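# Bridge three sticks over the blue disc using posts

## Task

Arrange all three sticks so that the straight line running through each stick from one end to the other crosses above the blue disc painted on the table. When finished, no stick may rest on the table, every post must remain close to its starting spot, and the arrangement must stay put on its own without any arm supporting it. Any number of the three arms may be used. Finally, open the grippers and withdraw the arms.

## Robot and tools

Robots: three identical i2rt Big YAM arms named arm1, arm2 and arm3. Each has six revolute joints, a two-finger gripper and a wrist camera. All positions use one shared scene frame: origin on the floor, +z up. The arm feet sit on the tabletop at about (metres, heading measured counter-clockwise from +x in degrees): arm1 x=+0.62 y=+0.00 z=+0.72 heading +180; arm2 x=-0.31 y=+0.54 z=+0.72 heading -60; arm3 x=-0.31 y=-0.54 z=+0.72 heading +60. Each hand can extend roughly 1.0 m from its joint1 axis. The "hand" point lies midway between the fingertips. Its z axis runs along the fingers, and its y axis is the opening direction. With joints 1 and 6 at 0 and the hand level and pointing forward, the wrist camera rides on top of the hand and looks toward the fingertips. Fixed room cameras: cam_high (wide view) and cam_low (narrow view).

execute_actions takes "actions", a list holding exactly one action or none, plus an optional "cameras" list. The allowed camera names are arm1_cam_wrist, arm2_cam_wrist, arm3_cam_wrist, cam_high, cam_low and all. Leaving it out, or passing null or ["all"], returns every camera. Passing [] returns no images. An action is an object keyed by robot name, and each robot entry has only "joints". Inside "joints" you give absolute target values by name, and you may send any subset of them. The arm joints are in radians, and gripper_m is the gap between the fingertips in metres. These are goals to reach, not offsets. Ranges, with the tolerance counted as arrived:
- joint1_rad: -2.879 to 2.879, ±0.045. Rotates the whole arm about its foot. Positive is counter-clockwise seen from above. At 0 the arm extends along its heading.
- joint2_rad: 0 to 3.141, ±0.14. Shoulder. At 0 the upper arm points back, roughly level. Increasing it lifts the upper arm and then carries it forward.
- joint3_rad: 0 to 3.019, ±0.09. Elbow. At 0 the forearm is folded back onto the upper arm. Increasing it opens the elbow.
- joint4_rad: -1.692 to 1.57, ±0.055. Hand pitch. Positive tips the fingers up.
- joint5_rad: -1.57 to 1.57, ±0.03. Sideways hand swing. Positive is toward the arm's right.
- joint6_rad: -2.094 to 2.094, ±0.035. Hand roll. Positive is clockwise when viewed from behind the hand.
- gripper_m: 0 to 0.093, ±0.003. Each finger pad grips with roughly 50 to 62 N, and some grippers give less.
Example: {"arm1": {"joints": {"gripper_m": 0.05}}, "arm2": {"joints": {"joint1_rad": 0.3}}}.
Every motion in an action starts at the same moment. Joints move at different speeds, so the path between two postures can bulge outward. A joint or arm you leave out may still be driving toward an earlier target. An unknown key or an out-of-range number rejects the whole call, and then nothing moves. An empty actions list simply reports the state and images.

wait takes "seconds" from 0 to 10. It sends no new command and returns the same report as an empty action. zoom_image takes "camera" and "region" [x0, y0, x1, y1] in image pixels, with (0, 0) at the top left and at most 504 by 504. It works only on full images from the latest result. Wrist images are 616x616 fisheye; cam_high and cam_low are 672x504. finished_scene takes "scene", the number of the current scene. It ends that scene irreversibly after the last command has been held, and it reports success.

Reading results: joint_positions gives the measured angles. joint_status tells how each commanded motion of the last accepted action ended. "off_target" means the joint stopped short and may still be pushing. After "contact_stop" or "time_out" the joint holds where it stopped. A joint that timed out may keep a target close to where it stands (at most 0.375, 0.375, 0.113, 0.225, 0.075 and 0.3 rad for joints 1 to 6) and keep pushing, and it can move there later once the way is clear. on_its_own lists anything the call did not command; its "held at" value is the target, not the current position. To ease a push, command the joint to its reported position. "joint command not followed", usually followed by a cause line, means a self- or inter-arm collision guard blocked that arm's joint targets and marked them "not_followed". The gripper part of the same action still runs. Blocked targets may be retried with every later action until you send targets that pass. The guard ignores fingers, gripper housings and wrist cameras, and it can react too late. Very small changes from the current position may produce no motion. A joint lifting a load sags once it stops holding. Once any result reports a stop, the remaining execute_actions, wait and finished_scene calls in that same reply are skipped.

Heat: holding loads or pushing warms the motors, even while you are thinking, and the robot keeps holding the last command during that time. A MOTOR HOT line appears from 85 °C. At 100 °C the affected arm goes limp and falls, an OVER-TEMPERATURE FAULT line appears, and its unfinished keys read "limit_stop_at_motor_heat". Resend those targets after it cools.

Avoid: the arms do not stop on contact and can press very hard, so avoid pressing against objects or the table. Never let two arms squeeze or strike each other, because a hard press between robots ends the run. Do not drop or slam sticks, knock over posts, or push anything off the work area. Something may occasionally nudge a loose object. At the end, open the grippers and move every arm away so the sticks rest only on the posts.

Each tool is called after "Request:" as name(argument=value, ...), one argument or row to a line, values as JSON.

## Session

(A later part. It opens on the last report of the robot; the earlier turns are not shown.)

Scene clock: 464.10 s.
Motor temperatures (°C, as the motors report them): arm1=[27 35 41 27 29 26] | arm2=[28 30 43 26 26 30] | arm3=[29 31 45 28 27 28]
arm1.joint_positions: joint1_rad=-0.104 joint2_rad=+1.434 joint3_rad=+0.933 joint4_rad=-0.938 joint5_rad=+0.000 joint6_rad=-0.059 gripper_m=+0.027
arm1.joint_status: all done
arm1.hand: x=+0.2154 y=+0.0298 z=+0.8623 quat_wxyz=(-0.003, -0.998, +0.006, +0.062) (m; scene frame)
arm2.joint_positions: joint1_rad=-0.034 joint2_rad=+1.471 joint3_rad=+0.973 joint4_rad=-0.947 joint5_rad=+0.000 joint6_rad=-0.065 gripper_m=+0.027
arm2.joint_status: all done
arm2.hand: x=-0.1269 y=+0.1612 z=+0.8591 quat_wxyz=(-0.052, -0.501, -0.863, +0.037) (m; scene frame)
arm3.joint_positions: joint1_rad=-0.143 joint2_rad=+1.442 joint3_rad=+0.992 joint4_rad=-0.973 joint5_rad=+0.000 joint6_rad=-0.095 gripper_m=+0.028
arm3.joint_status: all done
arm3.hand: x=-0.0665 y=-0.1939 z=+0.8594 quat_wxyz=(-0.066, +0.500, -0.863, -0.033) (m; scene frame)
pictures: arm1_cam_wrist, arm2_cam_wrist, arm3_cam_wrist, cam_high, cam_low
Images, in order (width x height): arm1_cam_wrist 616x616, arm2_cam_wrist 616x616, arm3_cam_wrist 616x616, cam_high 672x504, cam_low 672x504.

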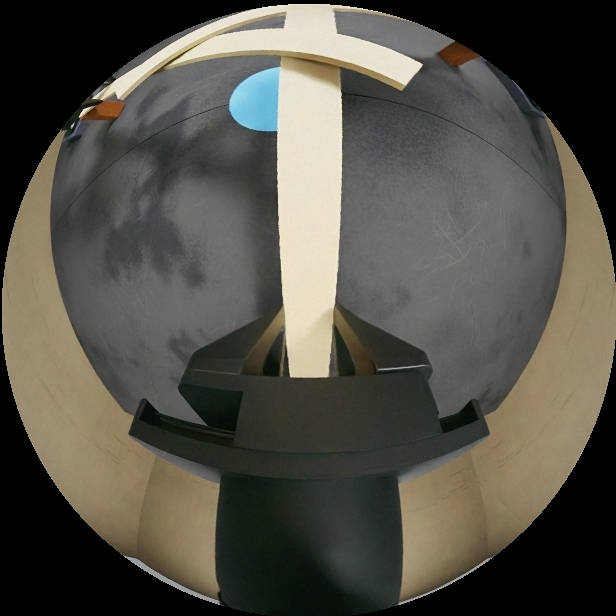

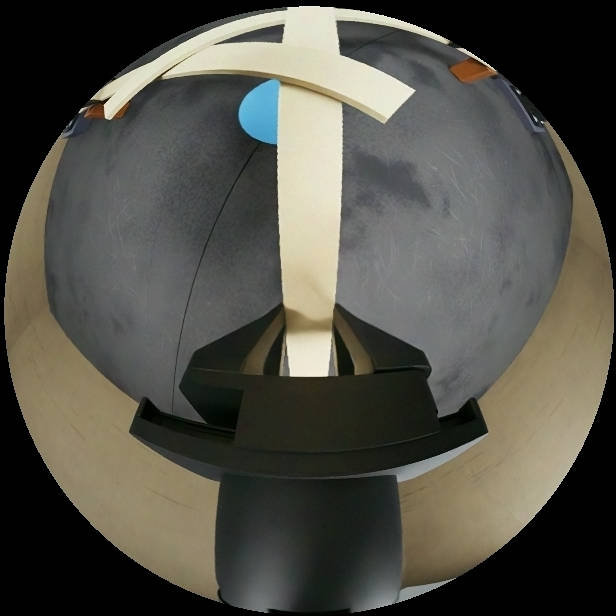

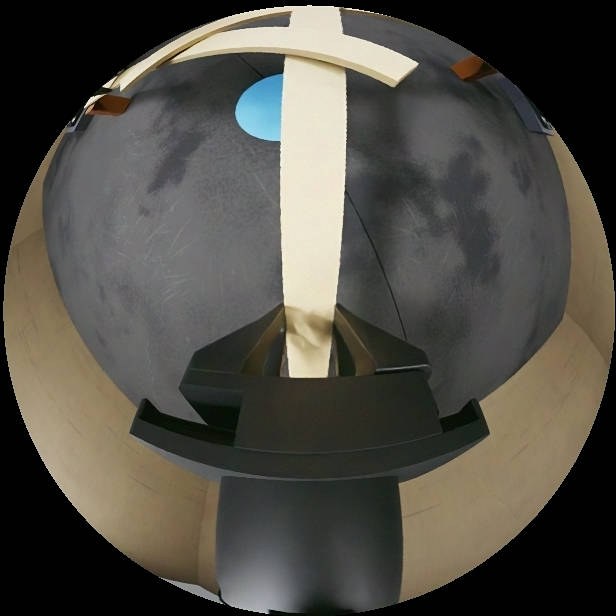

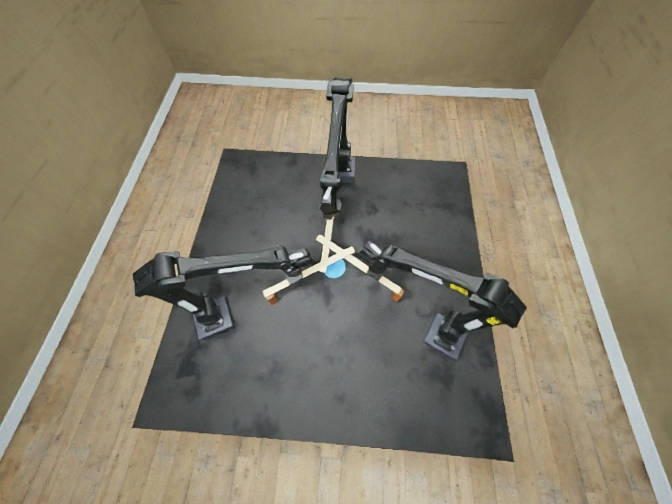

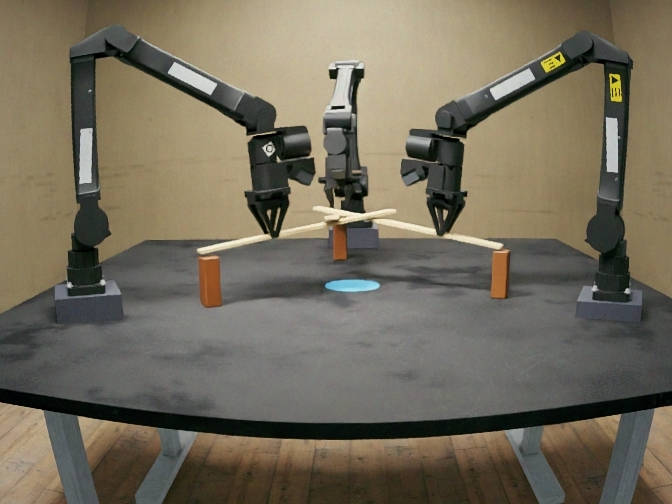

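Request:
execute_actions(
  actions=[
    {"arm3":{"joints":{"joint4_rad":-1.03}}},
  ],
  cameras=["cam_high","cam_low","arm2_cam_wrist"],
)

Request:
zoom_image(
  camera="cam_high",
  region=[255, 275, 305, 315],
)

Request:
zoom_image(
  camera="cam_high",
  region=[370, 270, 420, 310],
)

Request:
zoom_image(
  camera="cam_low",
  region=[290, 190, 410, 270],
)

Request:
zoom_image(
  camera="arm2_cam_wrist",
  region=[50, 60, 170, 150],
)

Scene clock: 484.20 s.
Motor temperatures (°C, as the motors report them): arm1=[27 35 41 27 29 26] | arm2=[28 31 43 26 26 30] | arm3=[29 31 45 28 27 28]
arm1.joint_positions: joint1_rad=-0.104 joint2_rad=+1.434 joint3_rad=+0.933 joint4_rad=-0.938 joint5_rad=+0.000 joint6_rad=-0.059 gripper_m=+0.027
arm1.joint_status: not commanded
arm1.hand: x=+0.2154 y=+0.0298 z=+0.8623 quat_wxyz=(-0.003, -0.998, +0.006, +0.062) (m; scene frame)
arm2.joint_positions: joint1_rad=-0.035 joint2_rad=+1.471 joint3_rad=+0.973 joint4_rad=-0.947 joint5_rad=+0.000 joint6_rad=-0.060 gripper_m=+0.027
arm2.joint_status: not commanded
arm2.hand: x=-0.1274 y=+0.1609 z=+0.8591 quat_wxyz=(-0.052, -0.504, -0.861, +0.037) (m; scene frame)
arm3.joint_positions: joint1_rad=-0.144 joint2_rad=+1.442 joint3_rad=+0.992 joint4_rad=-1.009 joint5_rad=+0.000 joint6_rad=-0.091 gripper_m=+0.028
arm3.joint_status: all done
arm3.hand: x=-0.0713 y=-0.2013 z=+0.8582 quat_wxyz=(-0.050, +0.499, -0.865, -0.025) (m; scene frame)
pictures: arm2_cam_wrist, cam_high, cam_low
Images, in order (width x height): arm2_cam_wrist 616x616, cam_high 672x504, cam_low 672x504.

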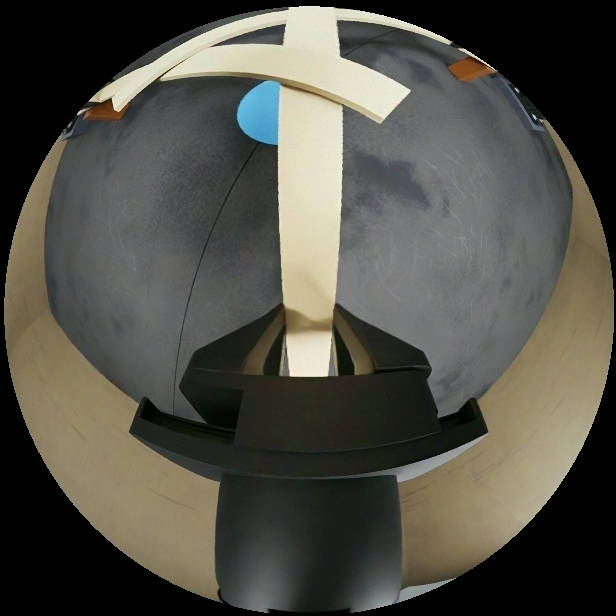

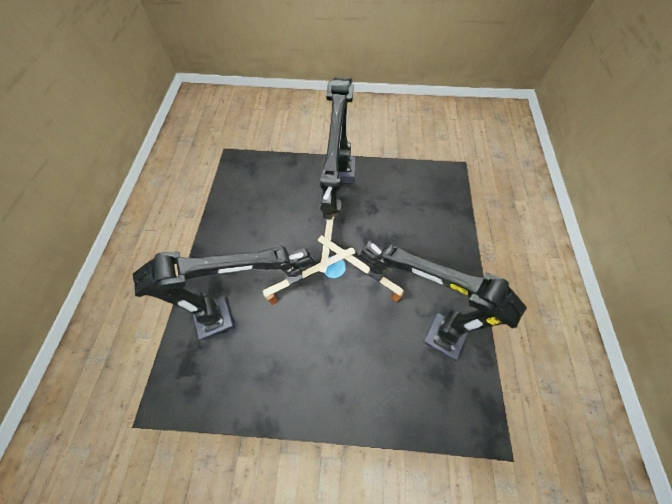

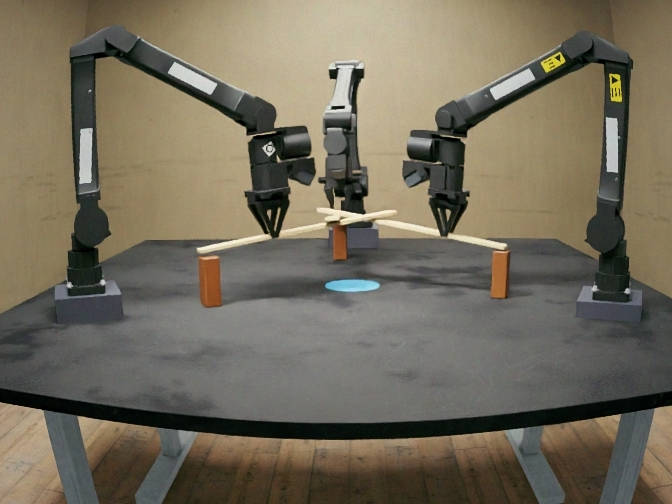

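Region (255, 275, 305, 315) of cam_high's 672x504 image, scaled by 10.080, with more detail than that image has; it fills the top 403 rows of this view, and the rest is white.

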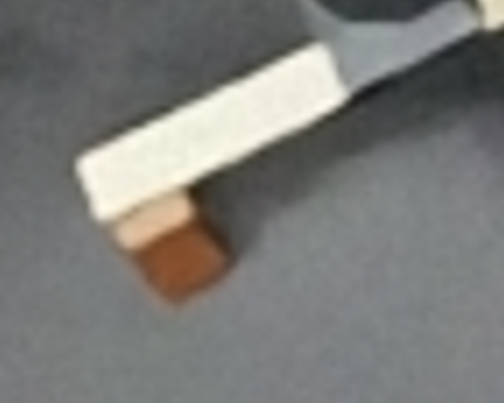

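Region (370, 270, 420, 310) of cam_high's 672x504 image, scaled by 10.080, with more detail than that image has; it fills the top 403 rows of this view, and the rest is white.

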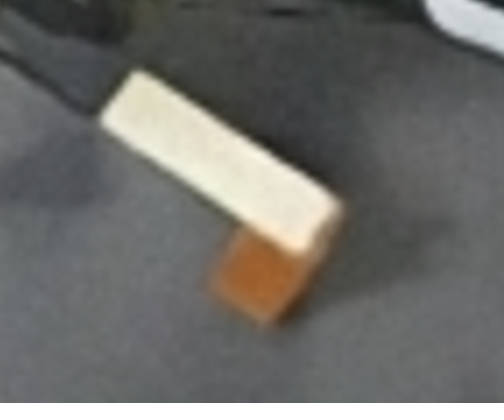

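Region (290, 190, 410, 270) of cam_low's 672x504 image, scaled by 4.200, with more detail than that image has.

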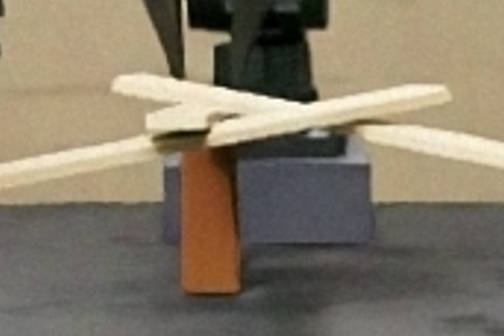

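Region (50, 60, 170, 150) of arm2_cam_wrist's 616x616 image, scaled by 4.200, with more detail than that image has; it fills the top 378 rows of this view, and the rest is white.

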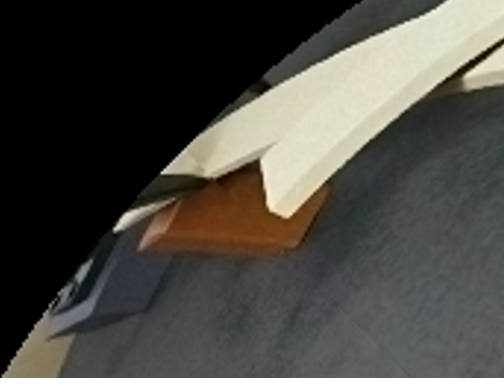

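Request:
execute_actions(
  actions=[
    {"arm2":{"joints":{"joint6_rad":-0.125}}},
  ],
  cameras=["cam_high","cam_low"],
)

Request:
zoom_image(
  camera="cam_high",
  region=[250, 200, 418, 320],
)

Scene clock: 495.43 s.
Motor temperatures (°C, as the motors report them): arm1=[27 35 41 27 29 26] | arm2=[28 31 44 26 26 30] | arm3=[29 31 45 28 27 28]
arm1.joint_positions: joint1_rad=-0.104 joint2_rad=+1.434 joint3_rad=+0.933 joint4_rad=-0.938 joint5_rad=+0.000 joint6_rad=-0.057 gripper_m=+0.027
arm1.joint_status: not commanded
arm1.hand: x=+0.2154 y=+0.0298 z=+0.8623 quat_wxyz=(-0.003, -0.998, +0.007, +0.062) (m; scene frame)
arm2.joint_positions: joint1_rad=-0.042 joint2_rad=+1.471 joint3_rad=+0.973 joint4_rad=-0.947 joint5_rad=+0.003 joint6_rad=-0.094 gripper_m=+0.027
arm2.joint_status: all done
arm2.hand: x=-0.1302 y=+0.1596 z=+0.8591 quat_wxyz=(-0.050, -0.492, -0.868, +0.039) (m; scene frame)
arm3.joint_positions: joint1_rad=-0.144 joint2_rad=+1.442 joint3_rad=+0.992 joint4_rad=-1.009 joint5_rad=+0.000 joint6_rad=-0.091 gripper_m=+0.028
arm3.joint_status: not commanded
arm3.hand: x=-0.0713 y=-0.2013 z=+0.8582 quat_wxyz=(-0.050, +0.498, -0.865, -0.025) (m; scene frame)
pictures: cam_high, cam_low
Images, in order (width x height): cam_high 672x504, cam_low 672x504.

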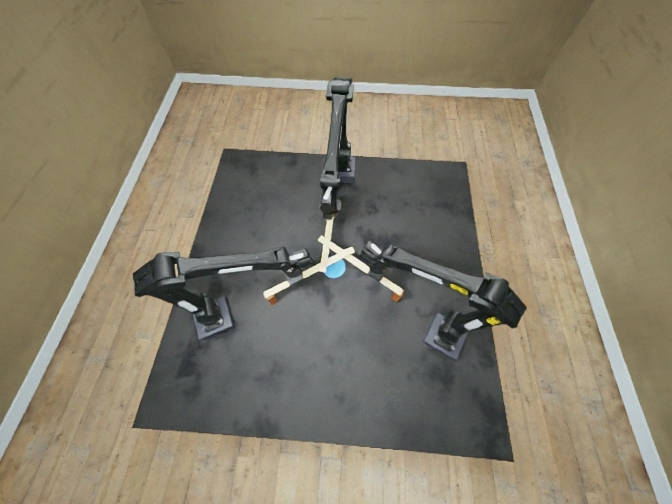

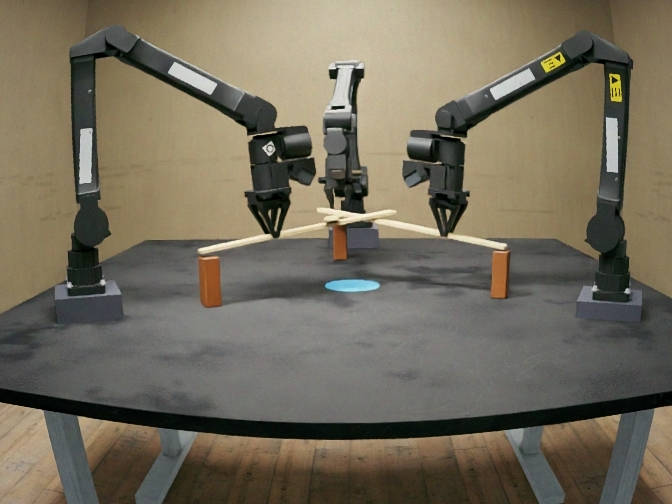

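Region (250, 200, 418, 320) of cam_high's 672x504 image, scaled by 3.000, with more detail than that image has; it fills the top 360 rows of this view, and the rest is white.

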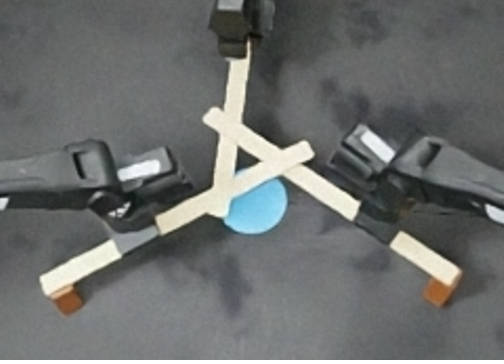

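Request:
execute_actions(
  actions=[
    {"arm1":{"joints":{"gripper_m":0.07}},"arm2":{"joints":{"gripper_m":0.07,"joint6_rad":-0.094}},"arm3":{"joints":{"gripper_m":0.07,"joint4_rad":-1.009}}},
  ],
  cameras=["cam_high","cam_low"],
)

Request:
execute_actions(
  actions=[
    {"arm1":{"joints":{"joint2_rad":1.0}},"arm2":{"joints":{"joint2_rad":1.0}},"arm3":{"joints":{"joint2_rad":1.0}}},
  ],
)

Request:
zoom_image(
  camera="cam_high",
  region=[250, 180, 418, 320],
)

Scene clock: 508.10 s.
Motor temperatures (°C, as the motors report them): arm1=[27 35 41 27 29 26] | arm2=[28 31 44 26 26 30] | arm3=[29 31 45 28 27 28]
arm1.joint_positions: joint1_rad=-0.104 joint2_rad=+1.434 joint3_rad=+0.933 joint4_rad=-0.938 joint5_rad=+0.000 joint6_rad=-0.057 gripper_m=+0.070
arm1.joint_status: all done
arm1.hand: x=+0.2154 y=+0.0298 z=+0.8623 quat_wxyz=(-0.003, -0.998, +0.007, +0.062) (m; scene frame)
arm2.joint_positions: joint1_rad=-0.042 joint2_rad=+1.471 joint3_rad=+0.973 joint4_rad=-0.947 joint5_rad=+0.003 joint6_rad=-0.092 gripper_m=+0.070
arm2.joint_status: all done
arm2.hand: x=-0.1301 y=+0.1596 z=+0.8591 quat_wxyz=(-0.051, -0.492, -0.868, +0.039) (m; scene frame)
arm3.joint_positions: joint1_rad=-0.144 joint2_rad=+1.442 joint3_rad=+0.992 joint4_rad=-1.009 joint5_rad=+0.000 joint6_rad=-0.091 gripper_m=+0.070
arm3.joint_status: all done
arm3.hand: x=-0.0713 y=-0.2013 z=+0.8582 quat_wxyz=(-0.050, +0.498, -0.865, -0.025) (m; scene frame)
pictures: cam_high, cam_low
Images, in order (width x height): cam_high 672x504, cam_low 672x504.

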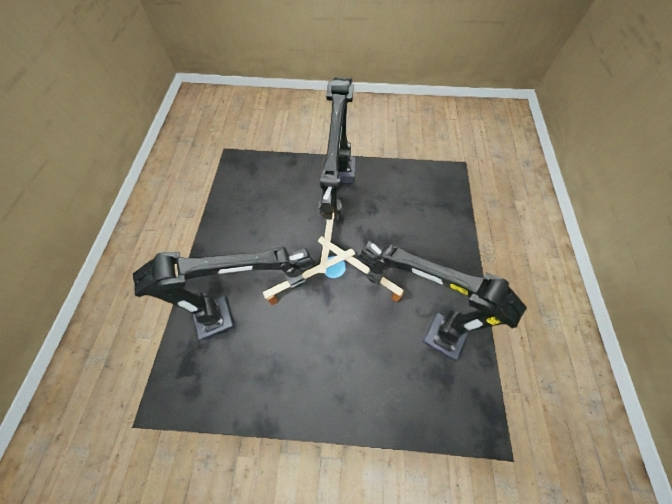

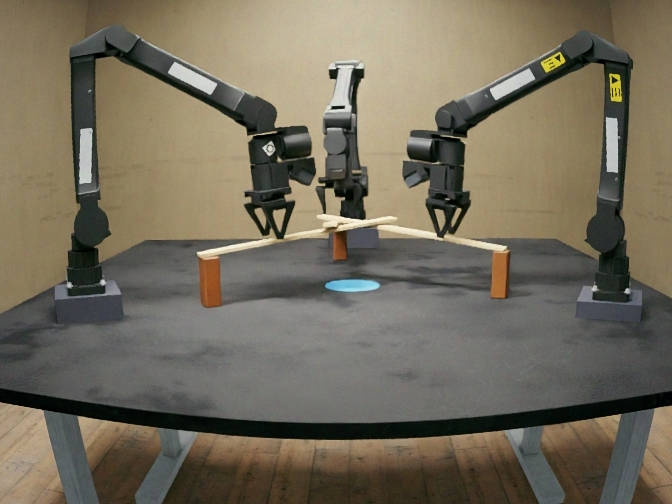

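Scene clock: 509.47 s.
Motor temperatures (°C, as the motors report them): arm1=[27 35 41 27 29 26] | arm2=[28 31 44 26 26 30] | arm3=[29 31 45 28 27 28]
arm1.joint_positions: joint1_rad=-0.104 joint2_rad=+0.990 joint3_rad=+0.933 joint4_rad=-0.938 joint5_rad=+0.000 joint6_rad=-0.057 gripper_m=+0.070
arm1.joint_status: all done
arm1.hand: x=+0.2328 y=+0.0308 z=+1.0312 quat_wxyz=(+0.011, -0.960, +0.008, +0.280) (m; scene frame)
arm2.joint_positions: joint1_rad=-0.042 joint2_rad=+0.993 joint3_rad=+0.982 joint4_rad=-0.947 joint5_rad=+0.003 joint6_rad=-0.092 gripper_m=+0.070
arm2.joint_status: all done
arm2.hand: x=-0.1395 y=+0.1809 z=+1.0507 quat_wxyz=(-0.246, -0.470, -0.829, +0.175) (m; scene frame)
arm3.joint_positions: joint1_rad=-0.144 joint2_rad=+0.993 joint3_rad=+0.992 joint4_rad=-1.009 joint5_rad=+0.000 joint6_rad=-0.091 gripper_m=+0.070
arm3.joint_status: all done
arm3.hand: x=-0.0865 y=-0.2239 z=+1.0302 quat_wxyz=(-0.250, +0.479, -0.833, -0.118) (m; scene frame)
pictures: arm1_cam_wrist, arm2_cam_wrist, arm3_cam_wrist, cam_high, cam_low
Images, in order (width x height): arm1_cam_wrist 616x616, arm2_cam_wrist 616x616, arm3_cam_wrist 616x616, cam_high 672x504, cam_low 672x504.

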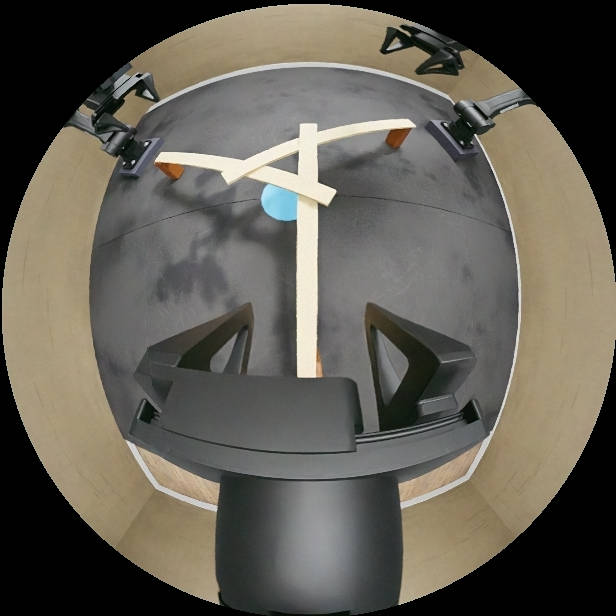

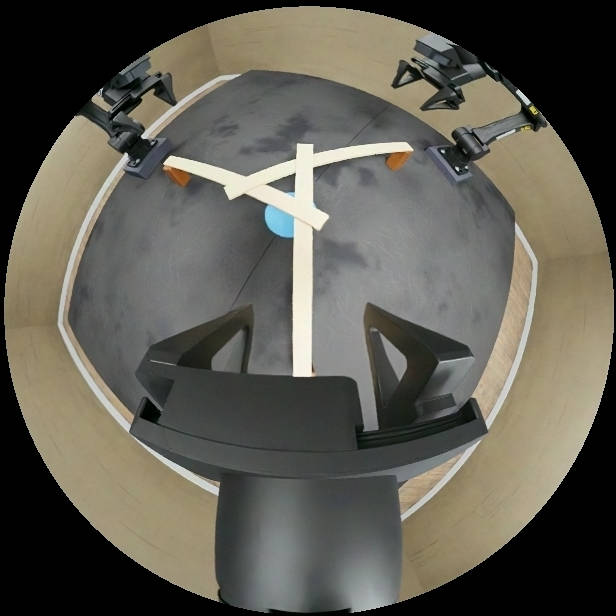

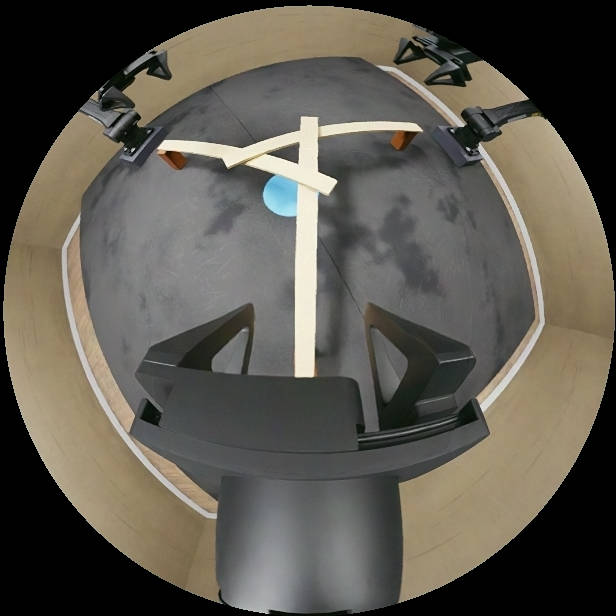

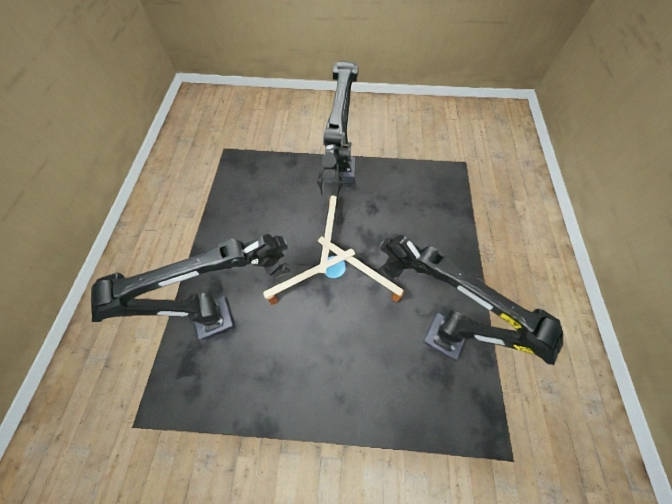

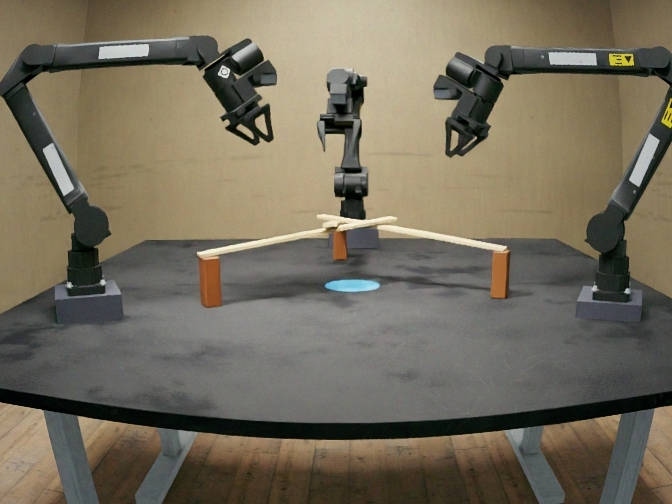

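Region (250, 180, 418, 320) of cam_high's 672x504 image, scaled by 3.000, with more detail than that image has.

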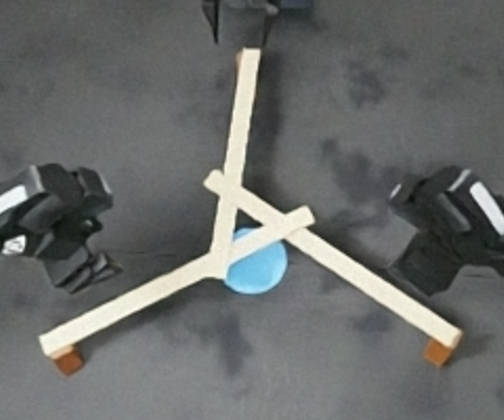

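Request:
finished_scene(
  scene=1,
)

The scene is finished: the task was done.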